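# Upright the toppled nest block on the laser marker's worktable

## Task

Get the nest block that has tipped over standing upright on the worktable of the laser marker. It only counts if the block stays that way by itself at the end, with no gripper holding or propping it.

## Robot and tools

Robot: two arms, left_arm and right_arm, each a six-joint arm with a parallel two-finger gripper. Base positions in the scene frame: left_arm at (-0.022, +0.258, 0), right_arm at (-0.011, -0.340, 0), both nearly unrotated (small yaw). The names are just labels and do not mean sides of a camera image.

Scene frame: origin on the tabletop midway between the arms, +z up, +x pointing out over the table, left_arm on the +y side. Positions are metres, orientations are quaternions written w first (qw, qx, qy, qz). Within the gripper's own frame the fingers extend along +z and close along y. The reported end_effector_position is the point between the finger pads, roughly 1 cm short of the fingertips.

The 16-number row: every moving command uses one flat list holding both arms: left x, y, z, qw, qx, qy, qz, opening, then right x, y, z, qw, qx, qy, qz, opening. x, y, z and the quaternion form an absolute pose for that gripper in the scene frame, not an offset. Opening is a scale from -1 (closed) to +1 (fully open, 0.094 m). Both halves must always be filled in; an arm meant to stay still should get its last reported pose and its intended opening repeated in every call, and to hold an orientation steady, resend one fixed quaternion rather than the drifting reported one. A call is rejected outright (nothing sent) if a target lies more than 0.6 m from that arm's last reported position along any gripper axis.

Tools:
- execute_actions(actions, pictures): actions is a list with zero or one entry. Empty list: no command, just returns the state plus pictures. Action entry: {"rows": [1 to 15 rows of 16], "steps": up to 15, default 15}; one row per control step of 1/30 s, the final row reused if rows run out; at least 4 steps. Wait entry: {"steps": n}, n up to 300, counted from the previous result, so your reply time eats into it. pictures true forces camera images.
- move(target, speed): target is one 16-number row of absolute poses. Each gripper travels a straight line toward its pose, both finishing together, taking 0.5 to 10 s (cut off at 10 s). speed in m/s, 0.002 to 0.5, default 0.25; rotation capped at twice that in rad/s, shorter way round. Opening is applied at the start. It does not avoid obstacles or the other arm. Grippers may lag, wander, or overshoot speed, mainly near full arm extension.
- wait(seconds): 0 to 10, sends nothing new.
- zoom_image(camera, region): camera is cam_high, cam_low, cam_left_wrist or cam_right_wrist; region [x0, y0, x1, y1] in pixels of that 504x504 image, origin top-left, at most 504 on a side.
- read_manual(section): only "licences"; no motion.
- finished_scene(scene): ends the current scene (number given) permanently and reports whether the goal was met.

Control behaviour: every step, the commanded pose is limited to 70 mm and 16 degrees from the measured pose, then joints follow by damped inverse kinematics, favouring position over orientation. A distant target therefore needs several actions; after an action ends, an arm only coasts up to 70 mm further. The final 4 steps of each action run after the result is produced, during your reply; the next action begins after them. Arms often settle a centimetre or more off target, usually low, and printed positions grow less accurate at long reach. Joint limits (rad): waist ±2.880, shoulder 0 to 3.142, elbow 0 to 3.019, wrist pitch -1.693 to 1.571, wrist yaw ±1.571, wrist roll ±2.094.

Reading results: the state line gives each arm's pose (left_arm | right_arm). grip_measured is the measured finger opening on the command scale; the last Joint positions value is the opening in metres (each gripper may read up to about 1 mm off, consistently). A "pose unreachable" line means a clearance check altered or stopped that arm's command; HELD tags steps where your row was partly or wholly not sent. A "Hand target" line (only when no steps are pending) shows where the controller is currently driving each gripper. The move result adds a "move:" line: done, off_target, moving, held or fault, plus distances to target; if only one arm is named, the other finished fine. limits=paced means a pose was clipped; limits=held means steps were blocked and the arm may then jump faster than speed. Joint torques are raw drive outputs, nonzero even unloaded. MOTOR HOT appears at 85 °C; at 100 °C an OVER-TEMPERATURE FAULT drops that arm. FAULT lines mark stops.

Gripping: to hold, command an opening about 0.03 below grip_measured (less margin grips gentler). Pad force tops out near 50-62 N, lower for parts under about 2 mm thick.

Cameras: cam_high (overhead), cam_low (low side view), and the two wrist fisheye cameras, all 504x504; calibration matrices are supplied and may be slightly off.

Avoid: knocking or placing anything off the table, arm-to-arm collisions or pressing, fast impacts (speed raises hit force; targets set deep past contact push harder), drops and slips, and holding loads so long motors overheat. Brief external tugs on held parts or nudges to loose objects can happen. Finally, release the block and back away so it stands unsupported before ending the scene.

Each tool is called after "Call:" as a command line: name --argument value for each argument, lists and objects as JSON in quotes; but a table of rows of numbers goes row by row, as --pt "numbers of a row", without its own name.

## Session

Call:
execute_actions --actions '[]'

Scene clock: 0.00 s of 4200.00 s.
left_arm: end_effector_position=(+0.1861, +0.0918, +0.2651) grip_measured=+1.000 end_effector_quat_wxyz=(+0.230, +0.701, +0.641, -0.210) | right_arm: end_effector_position=(-0.0324, +0.0306, +0.2637) grip_measured=+1.000 end_effector_quat_wxyz=(-0.266, +0.770, -0.533, +0.229)
Joint positions: left_arm=[-0.323  0.842  0.888 -1.405  0.602  1.297  0.094] | right_arm=[ 1.859  1.321  1.197 -1.542  0.712  0.04   0.094]
Joint velocities: left_arm=[ 0.005 -0.015 -0.007 -0.002 -0.007  0.022  0.   ] | right_arm=[ 0.005 -0.005  0.007 -0.022  0.051 -0.066  0.   ]
Joint torques (N m, as the arm reports them, + toward a larger angle): no reading
Motor temperatures (°C, as the motors report them): left_arm=[25 23 25 23 27 24] | right_arm=[27 26 27 24 23 23]
Hand target (left_arm): +0.192, +0.090, +0.279; +0.244, +0.703, +0.636, -0.202
Hand target (right_arm): -0.034, +0.036, +0.270; -0.271, +0.769, -0.535, +0.222
camera_calibration (this result's frames):
cam_left_wrist: T_world_to_cam=[[-0.995946, 0.0722795, -0.0535462, 0.19249], [0.0727828, 0.99732, -0.00750664, -0.0979869], [0.0528601, -0.0113735, -0.998537, 0.378971], [0, 0, 0, 1]] pos_world=[0.178809, 0.0881214, 0.387989]
cam_right_wrist: T_world_to_cam=[[0.691021, 0.299179, 0.658014, -0.162458], [-0.101587, -0.861093, 0.498196, -0.0984667], [0.715661, -0.41111, -0.56464, 0.306924], [0, 0, 0, 1]] pos_world=[-0.117395, 0.0899944, 0.329257]

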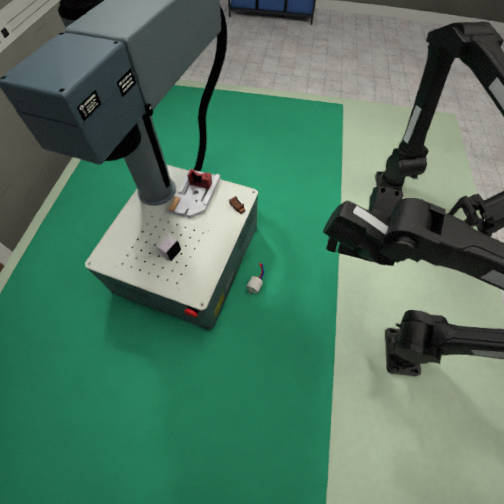

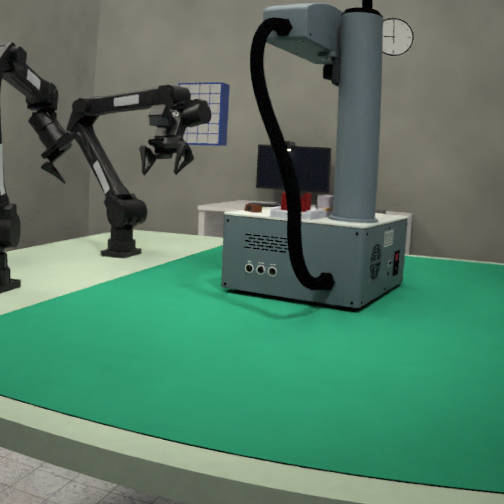

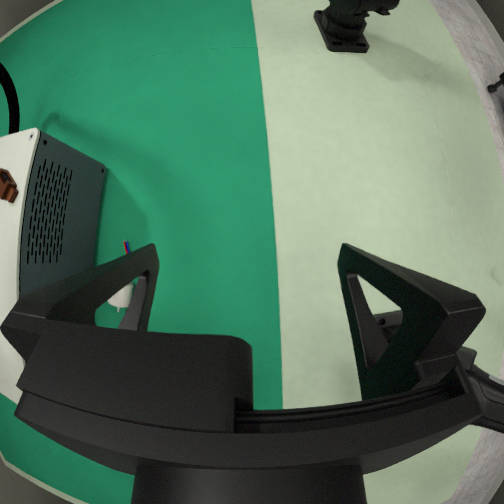

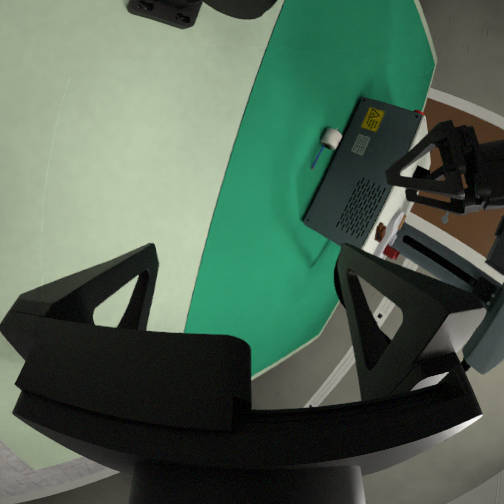

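Call:
zoom_image --camera "cam_high" --region '[120, 200, 220, 300]'

Call:
move --target '[0.54,0.18,0.31,0.17,0.171,0.97,-0.03,1,-0.0324,0.0306,0.2637,-0.266,0.77,-0.533,0.229,1]' --speed 0.3

Region (120, 200, 220, 300) of cam_high's 504x504 image, scaled by 5.040, with more detail than that image has.

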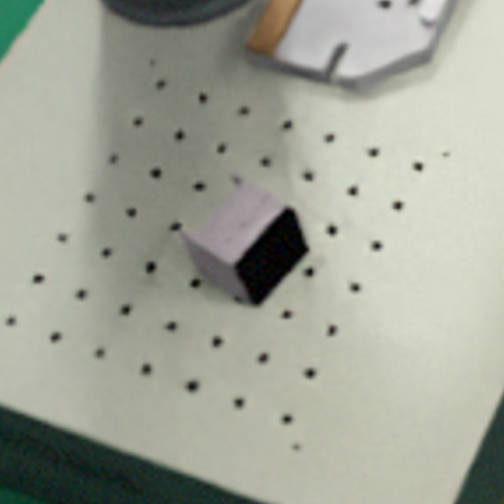

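Scene clock: 3.03 s of 4200.00 s.
left_arm: end_effector_position=(+0.5302, +0.1727, +0.2792) grip_measured=+1.000 end_effector_quat_wxyz=(+0.150, +0.185, +0.971, -0.033) | right_arm: end_effector_position=(-0.0324, +0.0306, +0.2637) grip_measured=+1.000 end_effector_quat_wxyz=(-0.266, +0.770, -0.533, +0.229)
Joint positions: left_arm=[-0.153  1.611  1.631 -1.294  0.084  0.238  0.094] | right_arm=[ 1.859  1.321  1.197 -1.542  0.712  0.04   0.094]
Joint velocities: left_arm=[ 0.005 -0.005 -0.002 -0.007  0.051  0.022  0.   ] | right_arm=[ 0.005 -0.015  0.002 -0.012  0.022  0.051  0.   ]
Joint torques (N m, as the arm reports them, + toward a larger angle): left_arm=[  1.69 -15.42  14.48  -0.39   0.02  -0.07] | right_arm=[-0.31 -9.82 10.01  0.06  0.51  0.14]
Motor temperatures (°C, as the motors report them): left_arm=[25 23 26 23 27 24] | right_arm=[27 26 28 24 23 23]
Hand target (left_arm): +0.540, +0.179, +0.305; +0.171, +0.172, +0.970, -0.031
Hand target (right_arm): -0.032, +0.031, +0.264; -0.266, +0.770, -0.533, +0.229
Off the commanded pose (left_arm): 0.033 m, 3 deg.
Off the commanded pose (right_arm): 0.000 m, 0 deg.
Kept back: nothing.
move: off_target (left_arm)
camera_calibration (this result's frames):
cam_left_wrist: T_world_to_cam=[[-0.369971, -0.928999, 0.00907894, 0.353633], [-0.881769, 0.354207, 0.311481, 0.324541], [-0.292582, 0.107234, -0.950209, 0.525006], [0, 0, 0, 1]] pos_world=[0.570612, 0.157272, 0.394566]
cam_right_wrist: T_world_to_cam=[[0.691021, 0.299179, 0.658014, -0.162458], [-0.101587, -0.861093, 0.498196, -0.0984667], [0.715661, -0.41111, -0.56464, 0.306924], [0, 0, 0, 1]] pos_world=[-0.117395, 0.0899944, 0.329257]

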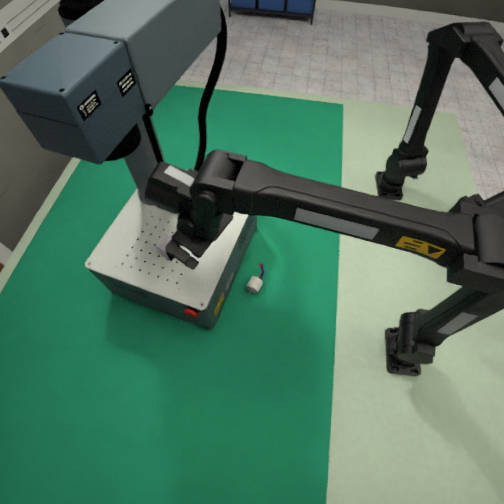

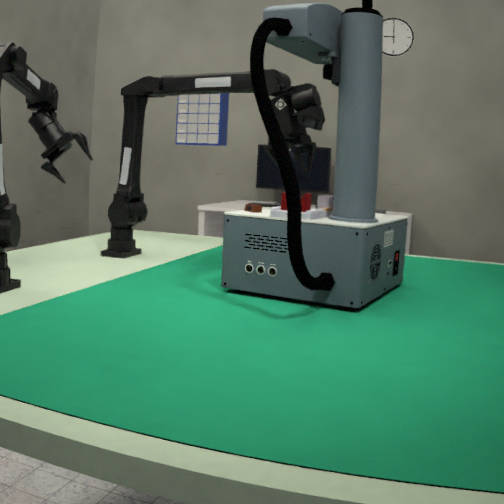

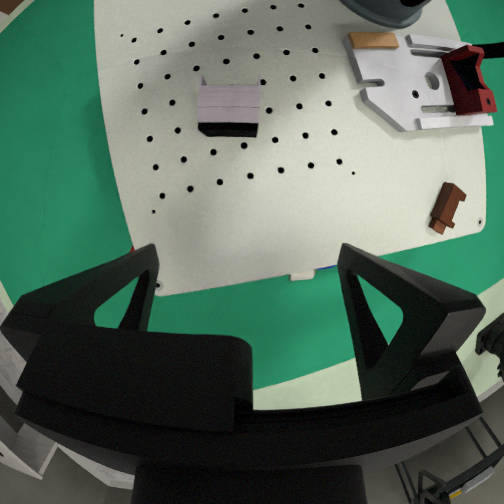

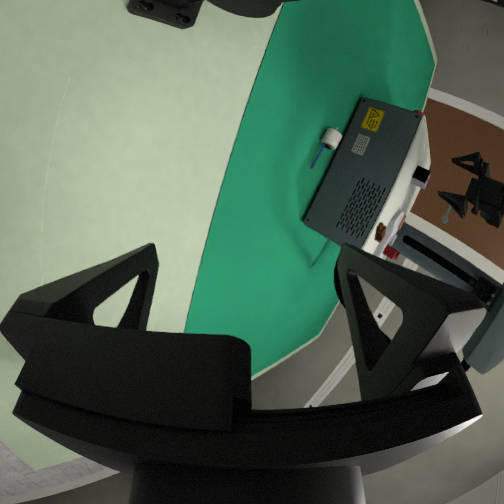

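Call:
move --target '[0.62,0.158,0.275,0.16,0.197,0.967,-0.033,1,-0.0324,0.0306,0.2637,-0.266,0.77,-0.533,0.229,1]' --speed 0.15

Call:
move --target '[0.638,0.15,0.228,0.07,0.199,0.977,-0.014,1,-0.0324,0.0306,0.2637,-0.266,0.77,-0.533,0.229,1]' --speed 0.08

Scene clock: 4.23 s of 4200.00 s.
left_arm: end_effector_position=(+0.6101, +0.1626, +0.2498) grip_measured=+1.000 end_effector_quat_wxyz=(+0.141, +0.188, +0.972, -0.034) | right_arm: end_effector_position=(-0.0324, +0.0306, +0.2637) grip_measured=+1.000 end_effector_quat_wxyz=(-0.266, +0.770, -0.533, +0.229)
Joint positions: left_arm=[-0.153  1.845  1.868 -1.316  0.084  0.244  0.094] | right_arm=[ 1.859  1.321  1.197 -1.542  0.712  0.04   0.094]
Joint velocities: left_arm=[-0.024 -0.005  0.017 -0.017 -0.037  0.066  0.   ] | right_arm=[ 0.005 -0.015  0.007 -0.002 -0.007 -0.007  0.   ]
Joint torques (N m, as the arm reports them, + toward a larger angle): left_arm=[  0.33 -18.46  14.49  -0.38   0.29   0.14] | right_arm=[-0.36 -9.8  10.01  0.06  0.51  0.14]
Motor temperatures (°C, as the motors report them): left_arm=[25 23 27 23 27 24] | right_arm=[27 26 28 24 23 23]
Hand target (left_arm): +0.619, +0.158, +0.274; +0.161, +0.197, +0.967, -0.033
Hand target (right_arm): -0.032, +0.031, +0.264; -0.266, +0.770, -0.533, +0.229
Off the commanded pose (left_arm): 0.027 m, 3 deg.
Off the commanded pose (right_arm): 0.000 m, 0 deg.
Kept back: nothing.
move: off_target (left_arm)
camera_calibration (this result's frames):
cam_left_wrist: T_world_to_cam=[[-0.375201, -0.926867, 0.0119205, 0.376194], [-0.874114, 0.358067, 0.328196, 0.398191], [-0.308462, 0.112719, -0.944535, 0.528852], [0, 0, 0, 1]] pos_world=[0.652343, 0.146491, 0.36435]
cam_right_wrist: T_world_to_cam=[[0.691021, 0.299179, 0.658014, -0.162458], [-0.101587, -0.861093, 0.498196, -0.0984667], [0.715661, -0.41111, -0.56464, 0.306924], [0, 0, 0, 1]] pos_world=[-0.117395, 0.0899944, 0.329257]

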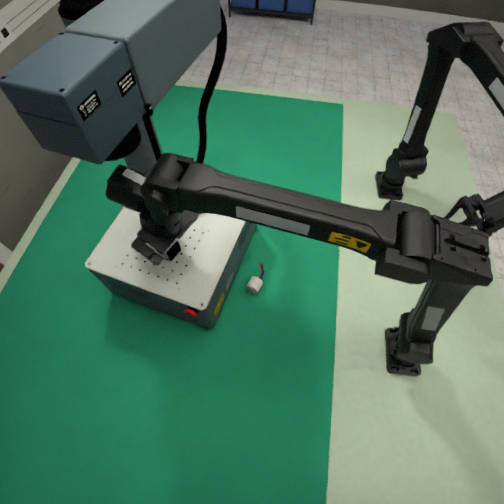

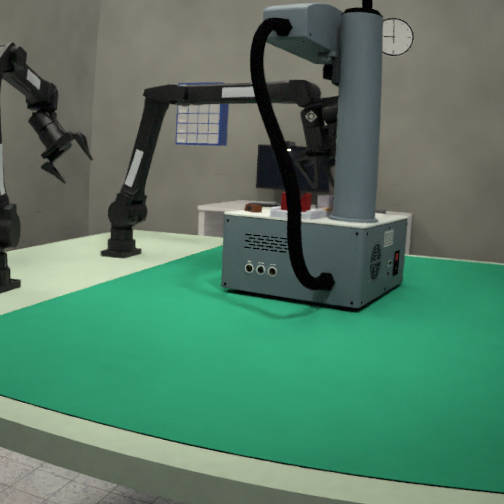

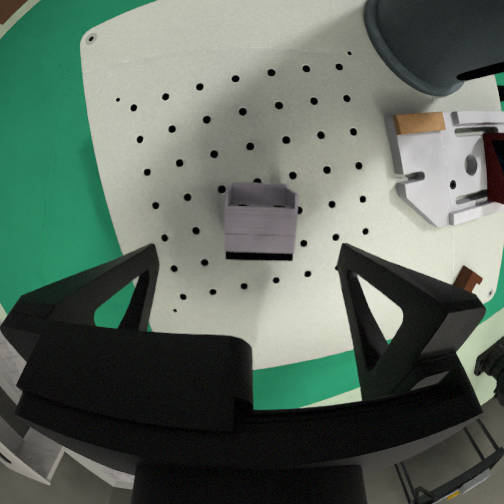

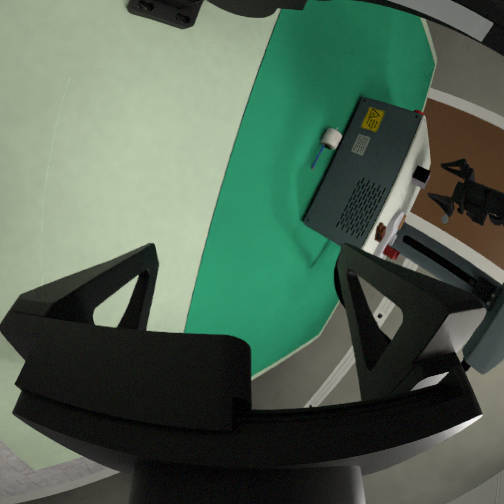

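Scene clock: 5.60 s of 4200.00 s.
left_arm: end_effector_position=(+0.6288, +0.1581, +0.2076) grip_measured=+1.000 end_effector_quat_wxyz=(+0.053, +0.192, +0.980, -0.016) | right_arm: end_effector_position=(-0.0324, +0.0306, +0.2637) grip_measured=+1.000 end_effector_quat_wxyz=(-0.266, +0.770, -0.533, +0.229)
Joint positions: left_arm=[-0.168  2.032  2.064 -1.5    0.038  0.244  0.094] | right_arm=[ 1.859  1.321  1.197 -1.542  0.712  0.04   0.094]
Joint velocities: left_arm=[ 0.005 -0.005  0.002  0.002 -0.022  0.007  0.   ] | right_arm=[-0.005 -0.005  0.002 -0.002  0.037 -0.037  0.   ]
Joint torques (N m, as the arm reports them, + toward a larger angle): left_arm=[ -0.08 -20.89  14.04  -0.73   0.02   0.05] | right_arm=[-0.36 -9.8  10.    0.05  0.52  0.14]
Motor temperatures (°C, as the motors report them): left_arm=[25 24 27 23 27 24] | right_arm=[27 26 28 24 23 23]
Hand target (left_arm): +0.637, +0.150, +0.228; +0.071, +0.198, +0.978, -0.014
Hand target (right_arm): -0.032, +0.031, +0.264; -0.266, +0.770, -0.533, +0.229
Off the commanded pose (left_arm): 0.024 m, 2 deg.
Off the commanded pose (right_arm): 0.000 m, 0 deg.
Kept back: nothing.
move: off_target (left_arm)
camera_calibration (this result's frames):
cam_left_wrist: T_world_to_cam=[[-0.379213, -0.925234, 0.0117947, 0.381838], [-0.803118, 0.33544, 0.492425, 0.354843], [-0.459565, 0.177261, -0.870275, 0.564715], [0, 0, 0, 1]] pos_world=[0.689302, 0.134158, 0.312221]
cam_right_wrist: T_world_to_cam=[[0.691021, 0.299179, 0.658014, -0.162458], [-0.101587, -0.861093, 0.498196, -0.0984667], [0.715661, -0.41111, -0.56464, 0.306924], [0, 0, 0, 1]] pos_world=[-0.117395, 0.0899944, 0.329257]

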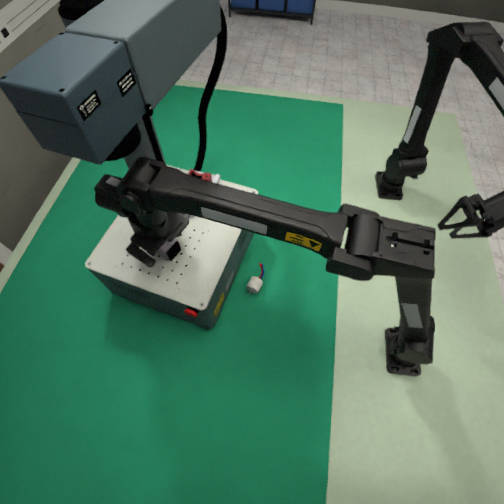

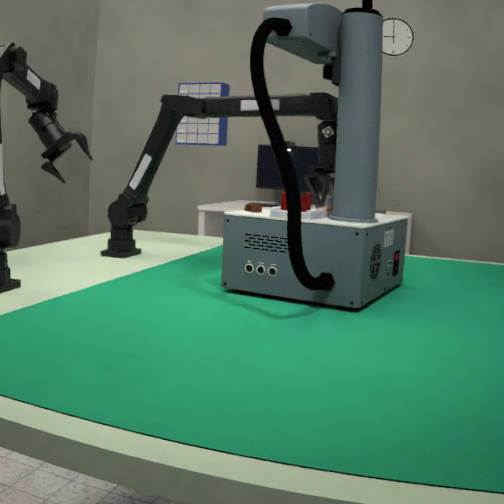

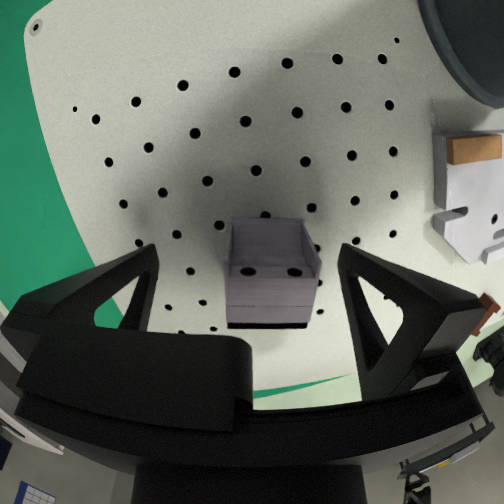

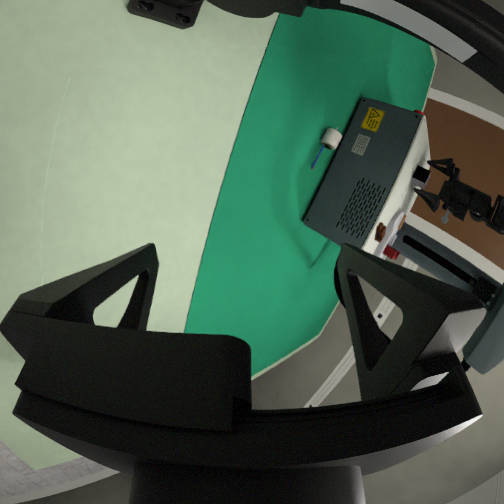

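Call:
move --target '[0.634,0.14,0.227,0.01,0.199,0.98,-0.002,0.5,-0.0324,0.0306,0.2637,-0.266,0.77,-0.533,0.229,1]' --speed 0.08

Call:
move --target '[0.634,0.14,0.227,0.01,0.199,0.98,-0.002,-0.25,-0.0324,0.0306,0.2637,-0.266,0.77,-0.533,0.229,1]'

Scene clock: 6.83 s of 4200.00 s.
left_arm: end_effector_position=(+0.6265, +0.1460, +0.2116) grip_measured=+0.503 end_effector_quat_wxyz=(-0.003, +0.201, +0.980, -0.004) | right_arm: end_effector_position=(-0.0324, +0.0306, +0.2637) grip_measured=+1.000 end_effector_quat_wxyz=(-0.266, +0.770, -0.533, +0.229)
Joint positions: left_arm=[-0.195  2.128  2.237 -1.686  0.008  0.237  0.071] | right_arm=[ 1.859  1.321  1.197 -1.542  0.712  0.04   0.094]
Joint velocities: left_arm=[-0.005 -0.015  0.002 -0.007 -0.007 -0.037 -0.001] | right_arm=[-0.005 -0.015 -0.012  0.017  0.095 -0.007  0.   ]
Joint torques (N m, as the arm reports them, + toward a larger angle): left_arm=[  0.32 -21.67  13.67  -0.91   0.02  -0.09] | right_arm=[-0.32 -9.78 10.02  0.06  0.51  0.14]
Motor temperatures (°C, as the motors report them): left_arm=[25 24 28 23 27 24] | right_arm=[27 26 28 24 23 23]
Hand target (left_arm): +0.633, +0.140, +0.227; +0.011, +0.199, +0.980, -0.002
Hand target (right_arm): -0.032, +0.031, +0.264; -0.266, +0.770, -0.533, +0.229
Off the commanded pose (left_arm): 0.018 m, 2 deg.
Off the commanded pose (right_arm): 0.000 m, 0 deg.
joint sent to its limit (left arm) — the command would take joint 4 (wrist pitch) past its lower limit, so that joint was sent only as far as its limit.
Kept back: nothing.
move: off_target (left_arm)
camera_calibration (this result's frames):
cam_left_wrist: T_world_to_cam=[[-0.394704, -0.918764, 0.00900909, 0.379055], [-0.740886, 0.324055, 0.588283, 0.297478], [-0.543412, 0.225523, -0.808605, 0.601697], [0, 0, 0, 1]] pos_world=[0.696982, 0.116166, 0.308119]
cam_right_wrist: T_world_to_cam=[[0.691021, 0.299179, 0.658014, -0.162458], [-0.101587, -0.861093, 0.498196, -0.0984667], [0.715661, -0.41111, -0.56464, 0.306924], [0, 0, 0, 1]] pos_world=[-0.117395, 0.0899944, 0.329257]

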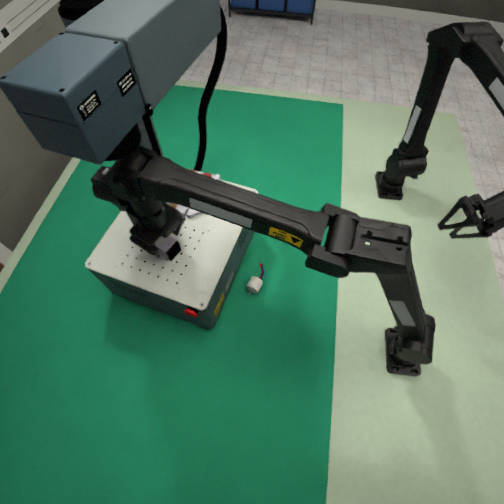

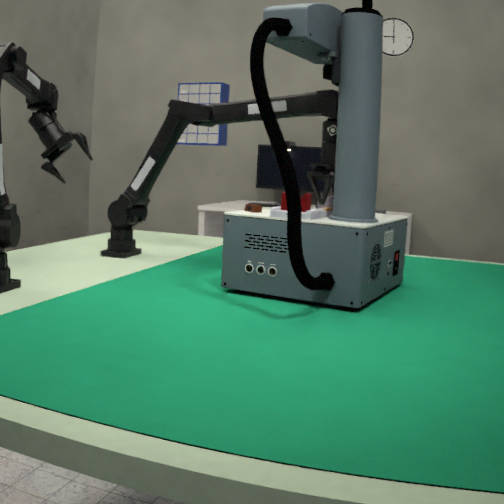

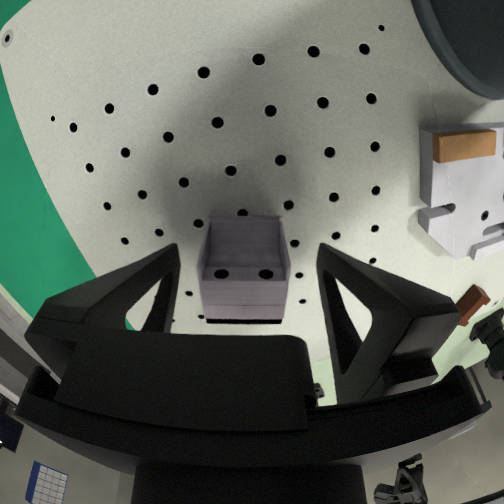

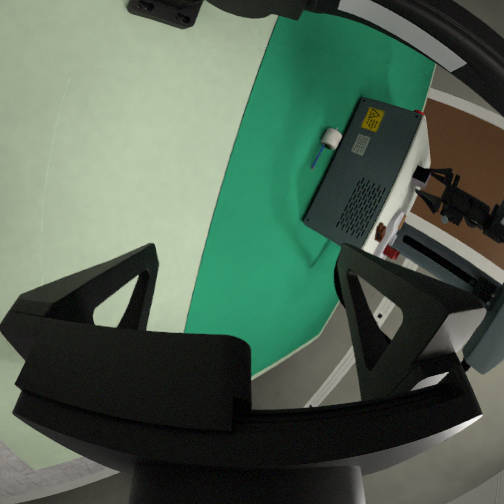

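Scene clock: 7.53 s of 4200.00 s.
left_arm: end_effector_position=(+0.6262, +0.1461, +0.2112) grip_measured=-0.163 end_effector_quat_wxyz=(-0.004, +0.201, +0.980, -0.004) | right_arm: end_effector_position=(-0.0324, +0.0306, +0.2637) grip_measured=+1.000 end_effector_quat_wxyz=(-0.266, +0.770, -0.533, +0.229)
Joint positions: left_arm=[-0.195  2.128  2.236 -1.686  0.007  0.237  0.039] | right_arm=[ 1.859  1.321  1.197 -1.542  0.712  0.04   0.094]
Joint velocities: left_arm=[ 0.015 -0.024 -0.017 -0.007 -0.037 -0.022  0.   ] | right_arm=[ 0.005 -0.005 -0.012  0.027 -0.022  0.022  0.   ]
Joint torques (N m, as the arm reports them, + toward a larger angle): left_arm=[ -0.06 -21.7   13.75  -0.72   0.04  -0.05] | right_arm=[-0.35 -9.81 10.01  0.06  0.52  0.14]
Motor temperatures (°C, as the motors report them): left_arm=[25 24 28 23 27 24] | right_arm=[27 26 28 24 23 23]
Hand target (left_arm): +0.633, +0.140, +0.227; +0.012, +0.199, +0.980, -0.002
Hand target (right_arm): -0.032, +0.031, +0.264; -0.266, +0.770, -0.533, +0.229
Off the commanded pose (left_arm): 0.019 m, 2 deg.
Off the commanded pose (right_arm): 0.000 m, 0 deg.
joint sent to its limit (left arm) — the command would take joint 4 (wrist pitch) past its lower limit, so that joint was sent only as far as its limit.
Kept back: nothing.
move: off_target (left_arm)
camera_calibration (this result's frames):
cam_left_wrist: T_world_to_cam=[[-0.394697, -0.918768, 0.00890829, 0.379085], [-0.740258, 0.323724, 0.589255, 0.296987], [-0.544272, 0.225983, -0.807898, 0.601526], [0, 0, 0, 1]] pos_world=[0.696864, 0.116215, 0.307594]
cam_right_wrist: T_world_to_cam=[[0.691021, 0.299179, 0.658014, -0.162458], [-0.101587, -0.861093, 0.498196, -0.0984667], [0.715661, -0.41111, -0.56464, 0.306924], [0, 0, 0, 1]] pos_world=[-0.117395, 0.0899944, 0.329257]

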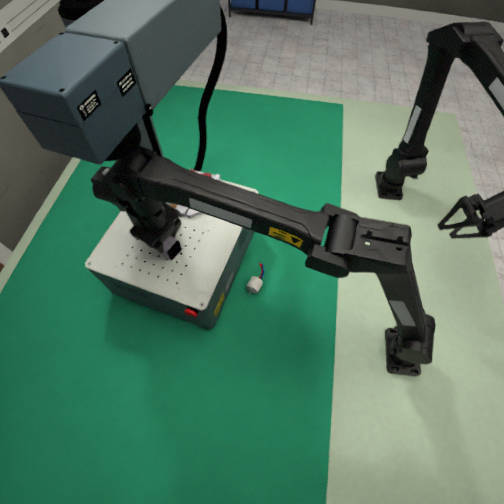

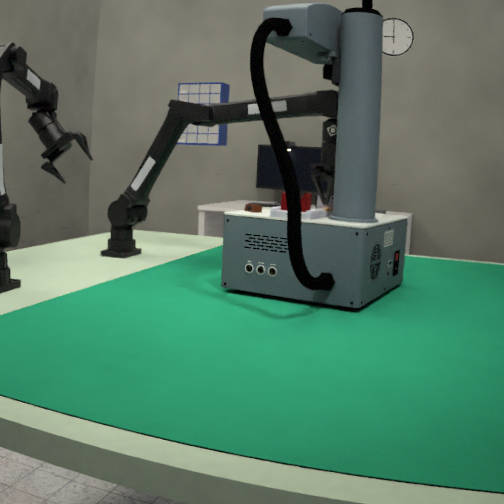

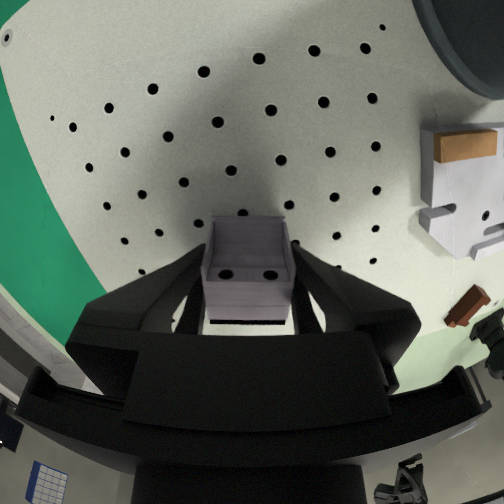

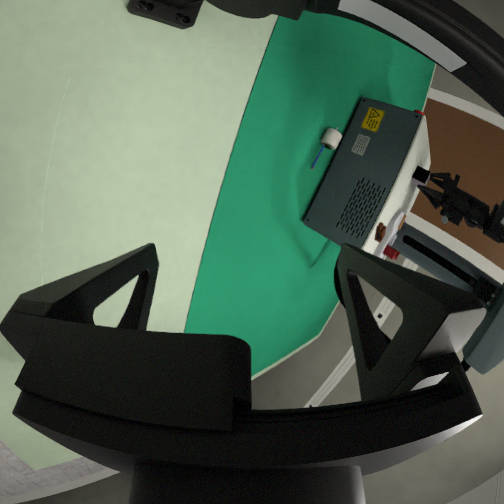

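Call:
move --target '[0.61,0.15,0.265,0.2,0.19,0.96,-0.04,-0.25,-0.0324,0.0306,0.2637,-0.266,0.77,-0.533,0.229,1]' --speed 0.2

Call:
move --target '[0.513,0.17,0.245,0.71,0.07,0.697,-0.071,-0.25,-0.0324,0.0306,0.2637,-0.266,0.77,-0.533,0.229,1]' --speed 0.3

Scene clock: 10.40 s of 4200.00 s.
left_arm: end_effector_position=(+0.6036, +0.1442, +0.2458) grip_measured=-0.163 end_effector_quat_wxyz=(+0.173, +0.199, +0.964, -0.040) | right_arm: end_effector_position=(-0.0324, +0.0306, +0.2637) grip_measured=+1.000 end_effector_quat_wxyz=(-0.266, +0.770, -0.533, +0.229)
Joint positions: left_arm=[-0.18   1.791  1.768 -1.204  0.096  0.237  0.039] | right_arm=[ 1.859  1.321  1.197 -1.542  0.712  0.04   0.094]
Joint velocities: left_arm=[-0.015 -0.015 -0.012  0.012 -0.007  0.051  0.001] | right_arm=[-0.015 -0.015 -0.012 -0.027 -0.022 -0.051  0.   ]
Joint torques (N m, as the arm reports them, + toward a larger angle): left_arm=[  1.93 -20.51  10.85   1.94   0.33   0.02] | right_arm=[-0.35 -9.78 10.    0.06  0.52  0.15]
Motor temperatures (°C, as the motors report them): left_arm=[25 24 28 23 27 24] | right_arm=[27 26 29 24 23 23]
Hand target (left_arm): +0.610, +0.150, +0.265; +0.200, +0.193, +0.960, -0.039
Hand target (right_arm): -0.032, +0.031, +0.264; -0.266, +0.770, -0.533, +0.229
Off the commanded pose (left_arm): 0.021 m, 3 deg.
Off the commanded pose (right_arm): 0.000 m, 0 deg.
Kept back: nothing.
move: off_target (left_arm)
camera_calibration (this result's frames):
cam_left_wrist: T_world_to_cam=[[-0.397579, -0.917537, 0.00750437, 0.369984], [-0.884113, 0.385259, 0.264422, 0.41824], [-0.245508, 0.0984939, -0.964378, 0.494114], [0, 0, 0, 1]] pos_world=[0.638178, 0.129676, 0.363145]
cam_right_wrist: T_world_to_cam=[[0.691021, 0.299179, 0.658014, -0.162458], [-0.101587, -0.861093, 0.498196, -0.0984667], [0.715661, -0.41111, -0.56464, 0.306924], [0, 0, 0, 1]] pos_world=[-0.117395, 0.0899944, 0.329257]

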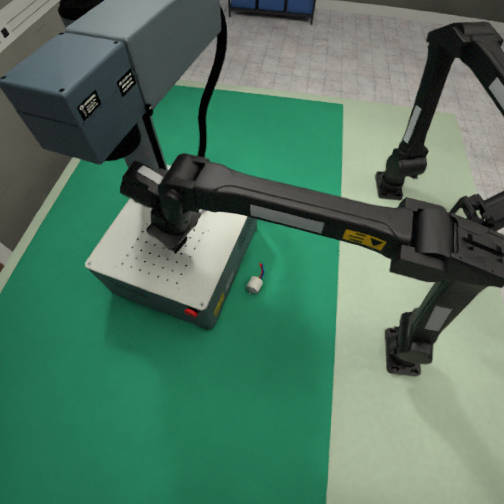

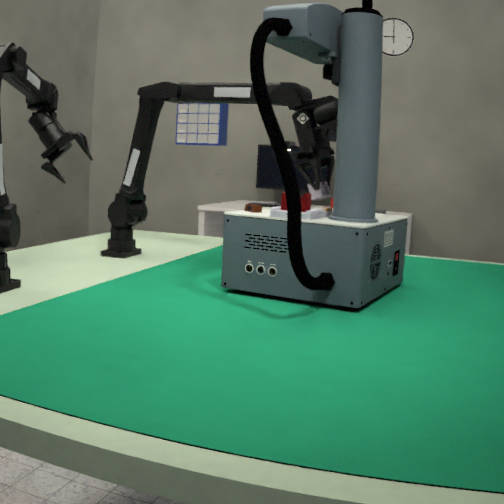

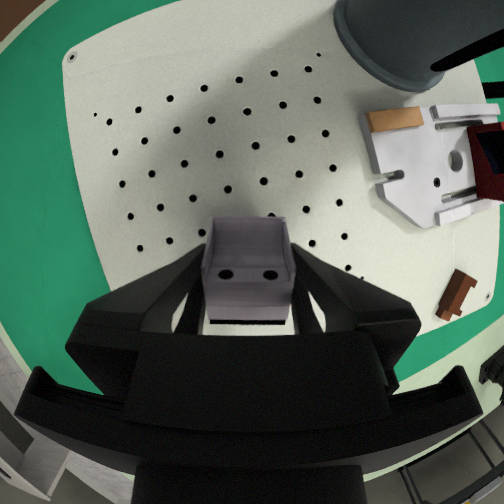

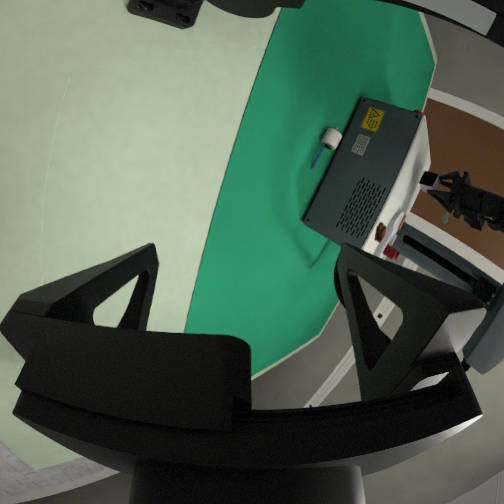

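Scene clock: 12.90 s of 4200.00 s.
left_arm: end_effector_position=(+0.5111, +0.1672, +0.2254) grip_measured=-0.163 end_effector_quat_wxyz=(+0.689, +0.087, +0.716, -0.065) | right_arm: end_effector_position=(-0.0324, +0.0306, +0.2637) grip_measured=+1.000 end_effector_quat_wxyz=(-0.266, +0.770, -0.533, +0.229)
Joint positions: left_arm=[-0.172  1.426  0.606  0.779  0.069  0.029  0.039] | right_arm=[ 1.859  1.321  1.197 -1.542  0.712  0.04   0.094]
Joint velocities: left_arm=[ 0.005 -0.005 -0.012  0.051 -0.037  0.051  0.001] | right_arm=[-0.015  0.005 -0.017 -0.017  0.051 -0.066  0.   ]
Joint torques (N m, as the arm reports them, + toward a larger angle): left_arm=[  1.14 -11.35   8.74   3.44  -0.02  -0.06] | right_arm=[-0.35 -9.78 10.02  0.07  0.52  0.14]
Motor temperatures (°C, as the motors report them): left_arm=[25 24 28 23 27 24] | right_arm=[27 26 29 24 23 23]
Hand target (left_arm): +0.515, +0.170, +0.244; +0.710, +0.078, +0.697, -0.067
Hand target (right_arm): -0.032, +0.031, +0.264; -0.266, +0.770, -0.533, +0.229
Off the commanded pose (left_arm): 0.020 m, 4 deg.
Off the commanded pose (right_arm): 0.000 m, 0 deg.
Kept back: nothing.
move: off_target (left_arm)
camera_calibration (this result's frames):
cam_left_wrist: T_world_to_cam=[[-0.213339, -0.976584, -0.0277585, 0.278164], [-0.598564, 0.153109, -0.786307, 0.462695], [0.772145, -0.151135, -0.617212, -0.107166], [0, 0, 0, 1]] pos_world=[0.419044, 0.184611, 0.305397]
cam_right_wrist: T_world_to_cam=[[0.691021, 0.299179, 0.658014, -0.162458], [-0.101587, -0.861093, 0.498196, -0.0984667], [0.715661, -0.41111, -0.56464, 0.306924], [0, 0, 0, 1]] pos_world=[-0.117395, 0.0899944, 0.329257]

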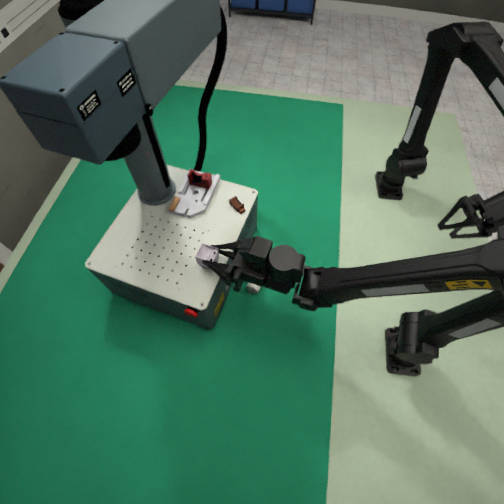

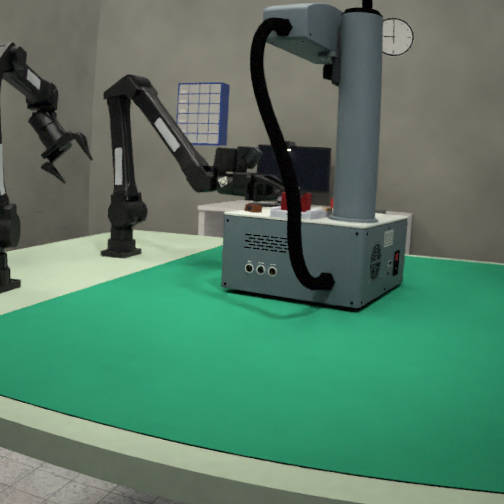

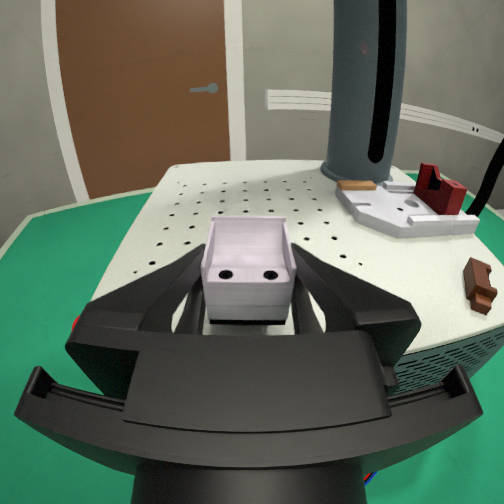

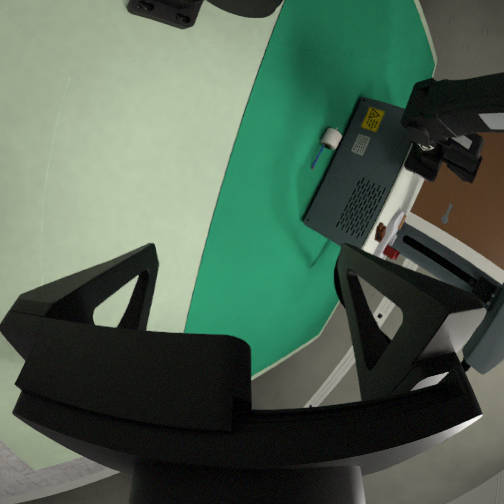

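Call:
move --target '[0.516,0.17,0.216,0.717,0.066,0.69,-0.075,-0.25,-0.0324,0.0306,0.2637,-0.266,0.77,-0.533,0.229,1]' --speed 0.03

Scene clock: 14.80 s of 4200.00 s.
left_arm: end_effector_position=(+0.5136, +0.1683, +0.2112) grip_measured=-0.163 end_effector_quat_wxyz=(+0.708, +0.073, +0.698, -0.073) | right_arm: end_effector_position=(-0.0324, +0.0306, +0.2637) grip_measured=+1.000 end_effector_quat_wxyz=(-0.266, +0.770, -0.533, +0.229)
Joint positions: left_arm=[-0.172  1.51   0.587  0.937  0.061  0.     0.039] | right_arm=[ 1.859  1.321  1.197 -1.542  0.712  0.04   0.094]
Joint velocities: left_arm=[-0.015 -0.005 -0.007  0.002 -0.022 -0.051  0.   ] | right_arm=[0.005 0.015 0.002 0.012 0.022 0.022 0.   ]
Joint torques (N m, as the arm reports them, + toward a larger angle): left_arm=[ 1.14 -9.73  7.4   3.21 -0.09 -0.08] | right_arm=[-0.34 -9.83 10.    0.07  0.51  0.14]
Motor temperatures (°C, as the motors report them): left_arm=[25 24 28 23 27 24] | right_arm=[27 26 29 24 23 23]
Hand target (left_arm): +0.516, +0.170, +0.216; +0.717, +0.066, +0.690, -0.075
Hand target (right_arm): -0.032, +0.031, +0.264; -0.266, +0.770, -0.533, +0.229
Off the commanded pose (left_arm): 0.006 m, 2 deg.
Off the commanded pose (right_arm): 0.000 m, 0 deg.
Kept back: nothing.
move: done
camera_calibration (this result's frames):
cam_left_wrist: T_world_to_cam=[[-0.204386, -0.978887, -0.00245635, 0.26975], [-0.560904, 0.119169, -0.819259, 0.446193], [0.802255, -0.166067, -0.573418, -0.139964], [0, 0, 0, 1]] pos_world=[0.417691, 0.187639, 0.285953]
cam_right_wrist: T_world_to_cam=[[0.691021, 0.299179, 0.658014, -0.162458], [-0.101587, -0.861093, 0.498196, -0.0984667], [0.715661, -0.41111, -0.56464, 0.306924], [0, 0, 0, 1]] pos_world=[-0.117395, 0.0899944, 0.329257]

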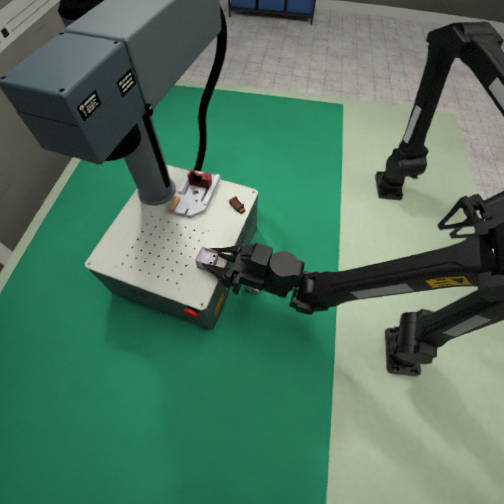

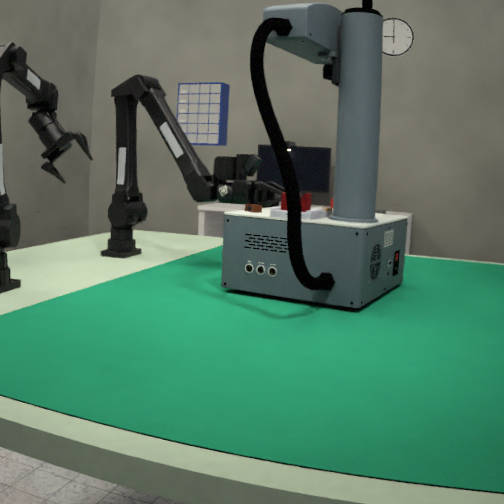

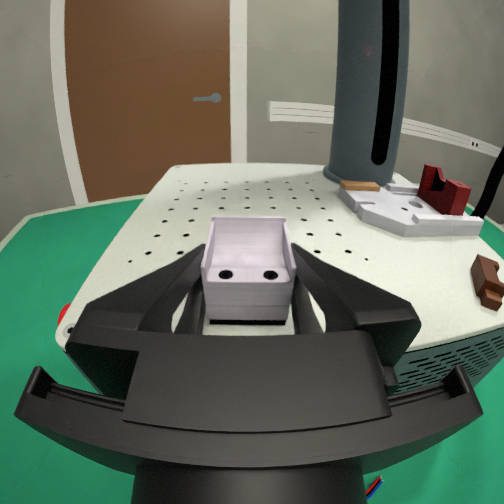

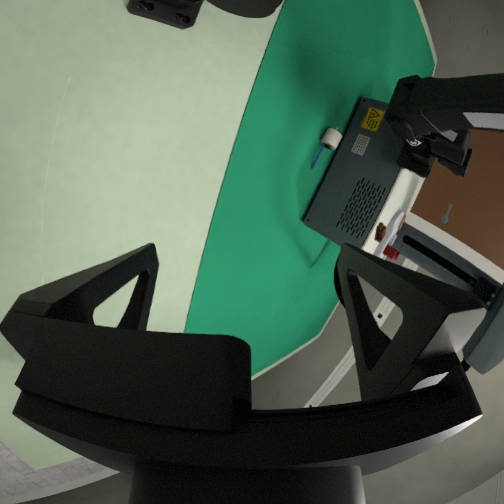

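Call:
execute_actions --actions '[{"rows":[[0.516,0.17,0.21,0.712,0.066,0.695,-0.075,-0.25,-0.0324,0.0306,0.2637,-0.266,0.77,-0.533,0.229,1]],"steps":12}]'

Call:
execute_actions --actions '[{"rows":[[0.516,0.17,0.213,0.712,0.066,0.695,-0.075,0.5,-0.0324,0.0306,0.2637,-0.266,0.77,-0.533,0.229,1]],"steps":15}]'

Call:
move --target '[0.43,0.187,0.235,0.712,0.066,0.695,-0.075,0.5,-0.0324,0.0306,0.2637,-0.266,0.77,-0.533,0.229,1]'

Scene clock: 15.33 s of 4200.00 s.
left_arm: end_effector_position=(+0.5137, +0.1682, +0.2109) grip_measured=-0.163 end_effector_quat_wxyz=(+0.708, +0.072, +0.699, -0.073) | right_arm: end_effector_position=(-0.0324, +0.0306, +0.2637) grip_measured=+1.000 end_effector_quat_wxyz=(-0.266, +0.770, -0.533, +0.229)
Joint positions: left_arm=[-0.172  1.511  0.587  0.938  0.061 -0.001  0.039] | right_arm=[ 1.859  1.321  1.197 -1.542  0.712  0.04   0.094]
Joint velocities: left_arm=[-0.005 -0.005  0.002  0.002  0.007 -0.007 -0.001] | right_arm=[-0.015  0.015 -0.012 -0.007  0.081  0.022  0.   ]
Joint torques (N m, as the arm reports them, + toward a larger angle): left_arm=[ 0.88 -9.51  7.3   2.81 -0.03 -0.06] | right_arm=[-0.35 -9.81 10.01  0.07  0.52  0.14]
Motor temperatures (°C, as the motors report them): left_arm=[25 24 28 23 27 24] | right_arm=[27 26 29 24 23 23]
Steps of this call (steps 1 to 8: nothing new was sent; steps 9 to 16: the first 8 steps of this action). Readings (end_effector_position):
9: left_arm (+0.5137, +0.1683, +0.2108) | right_arm (-0.0324, +0.0306, +0.2637)
10: left_arm (+0.5137, +0.1682, +0.2107) | right_arm (-0.0324, +0.0306, +0.2637)
12: left_arm (+0.5137, +0.1682, +0.2109) | right_arm (-0.0324, +0.0306, +0.2637)
16: the state above

Scene clock: 15.83 s of 4200.00 s.
left_arm: end_effector_position=(+0.5138, +0.1683, +0.2107) grip_measured=+0.497 end_effector_quat_wxyz=(+0.708, +0.072, +0.699, -0.073) | right_arm: end_effector_position=(-0.0324, +0.0306, +0.2637) grip_measured=+1.000 end_effector_quat_wxyz=(-0.266, +0.770, -0.533, +0.229)
Joint positions: left_arm=[-0.172  1.512  0.587  0.938  0.06  -0.001  0.07 ] | right_arm=[ 1.859  1.321  1.197 -1.542  0.712  0.04   0.094]
Joint velocities: left_arm=[-0.015  0.015 -0.002  0.002 -0.051 -0.022 -0.001] | right_arm=[-0.005 -0.015 -0.012 -0.032 -0.066  0.037  0.   ]
Joint torques (N m, as the arm reports them, + toward a larger angle): left_arm=[  0.93 -10.34   7.5    2.24  -0.02  -0.07] | right_arm=[-0.34 -9.81 10.02  0.06  0.51  0.14]
Motor temperatures (°C, as the motors report them): left_arm=[25 24 28 23 27 24] | right_arm=[27 26 29 24 23 23]
Off your previous action's commanded pose (left_arm): 0.003 m, 1 deg at its last step (step 4 of this call).
Off your previous action's commanded pose (right_arm): 0.000 m, 0 deg at its last step (step 4 of this call).
Steps of this call (steps 1 to 4: the last 4 steps of your previous action; steps 5 to 15: the first 11 steps of this action). Readings (end_effector_position):
5: left_arm (+0.5137, +0.1683, +0.2109) | right_arm (-0.0324, +0.0306, +0.2637)
6: left_arm (+0.5138, +0.1683, +0.2107) | right_arm (-0.0324, +0.0306, +0.2637)
8: left_arm (+0.5138, +0.1683, +0.2107) | right_arm (-0.0324, +0.0306, +0.2637)
12: left_arm (+0.5138, +0.1683, +0.2107) | right_arm (-0.0324, +0.0306, +0.2637)
15: the state above

Scene clock: 16.97 s of 4200.00 s.
left_arm: end_effector_position=(+0.4268, +0.1823, +0.2398) grip_measured=+0.497 end_effector_quat_wxyz=(+0.718, +0.073, +0.688, -0.075) | right_arm: end_effector_position=(-0.0324, +0.0306, +0.2637) grip_measured=+1.000 end_effector_quat_wxyz=(-0.266, +0.770, -0.533, +0.229)
Joint positions: left_arm=[-0.166  1.2    0.383  0.859  0.07  -0.001  0.07 ] | right_arm=[ 1.859  1.321  1.197 -1.542  0.712  0.04   0.094]
Joint velocities: left_arm=[-0.005 -0.005 -0.002 -0.007  0.007 -0.007  0.001] | right_arm=[-0.015 -0.005 -0.007  0.012  0.066  0.051  0.   ]
Joint torques (N m, as the arm reports them, + toward a larger angle): left_arm=[ 1.86 -6.25  8.36  0.74  0.27 -0.06] | right_arm=[-0.36 -9.78 10.01  0.06  0.51  0.15]
Motor temperatures (°C, as the motors report them): left_arm=[25 24 28 23 27 24] | right_arm=[27 26 29 24 23 23]
Hand target (left_arm): +0.430, +0.187, +0.236; +0.712, +0.066, +0.695, -0.075
Hand target (right_arm): -0.032, +0.031, +0.264; -0.266, +0.770, -0.533, +0.229
Off your previous action's commanded pose (left_arm): 0.004 m, 1 deg at its last step (step 4 of this call).
Off your previous action's commanded pose (right_arm): 0.000 m, 0 deg at its last step (step 4 of this call).
Off the commanded pose (left_arm): 0.007 m, 1 deg.
Off the commanded pose (right_arm): 0.000 m, 0 deg.
Kept back: nothing.
move: done
camera_calibration (this result's frames):
cam_left_wrist: T_world_to_cam=[[-0.20735, -0.978263, -0.00268725, 0.267007], [-0.5374, 0.1162, -0.835283, 0.413682], [0.817439, -0.171752, -0.549813, -0.0626493], [0, 0, 0, 1]] pos_world=[0.328889, 0.202373, 0.311814]
cam_right_wrist: T_world_to_cam=[[0.691021, 0.299179, 0.658014, -0.162458], [-0.101587, -0.861093, 0.498196, -0.0984667], [0.715661, -0.41111, -0.56464, 0.306924], [0, 0, 0, 1]] pos_world=[-0.117395, 0.0899944, 0.329257]

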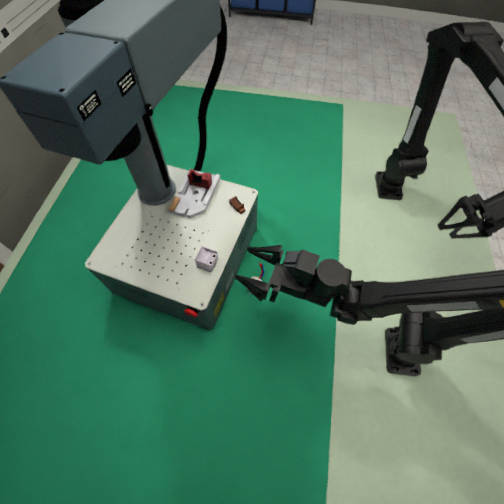

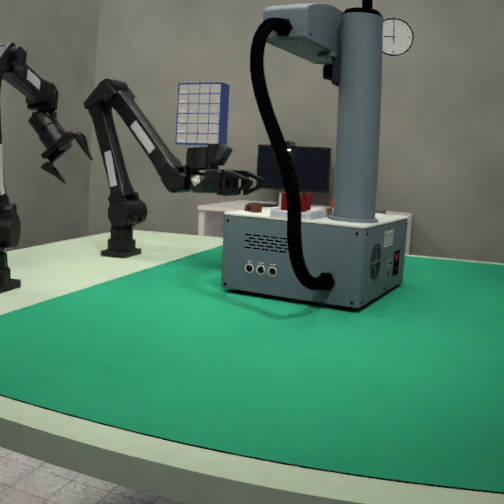

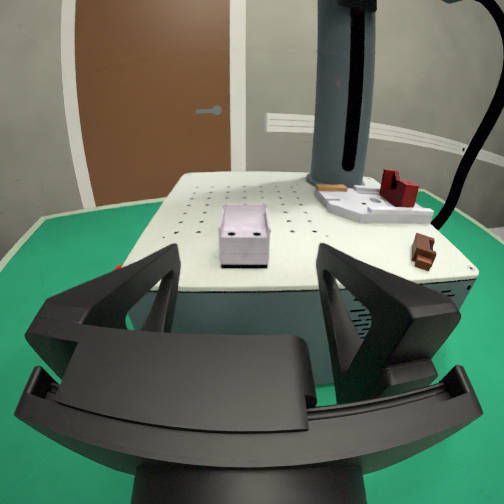

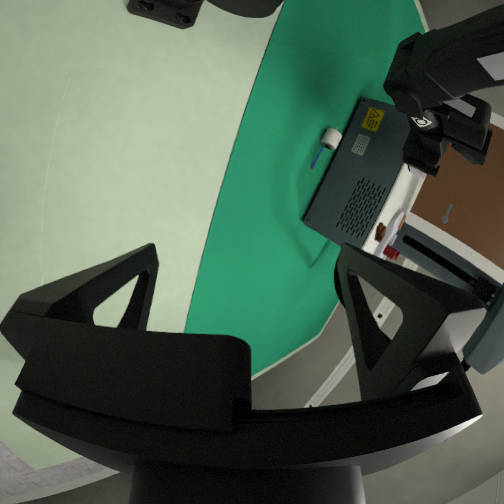

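Call:
finished_scene --scene 2

The scene is finished: the task was done.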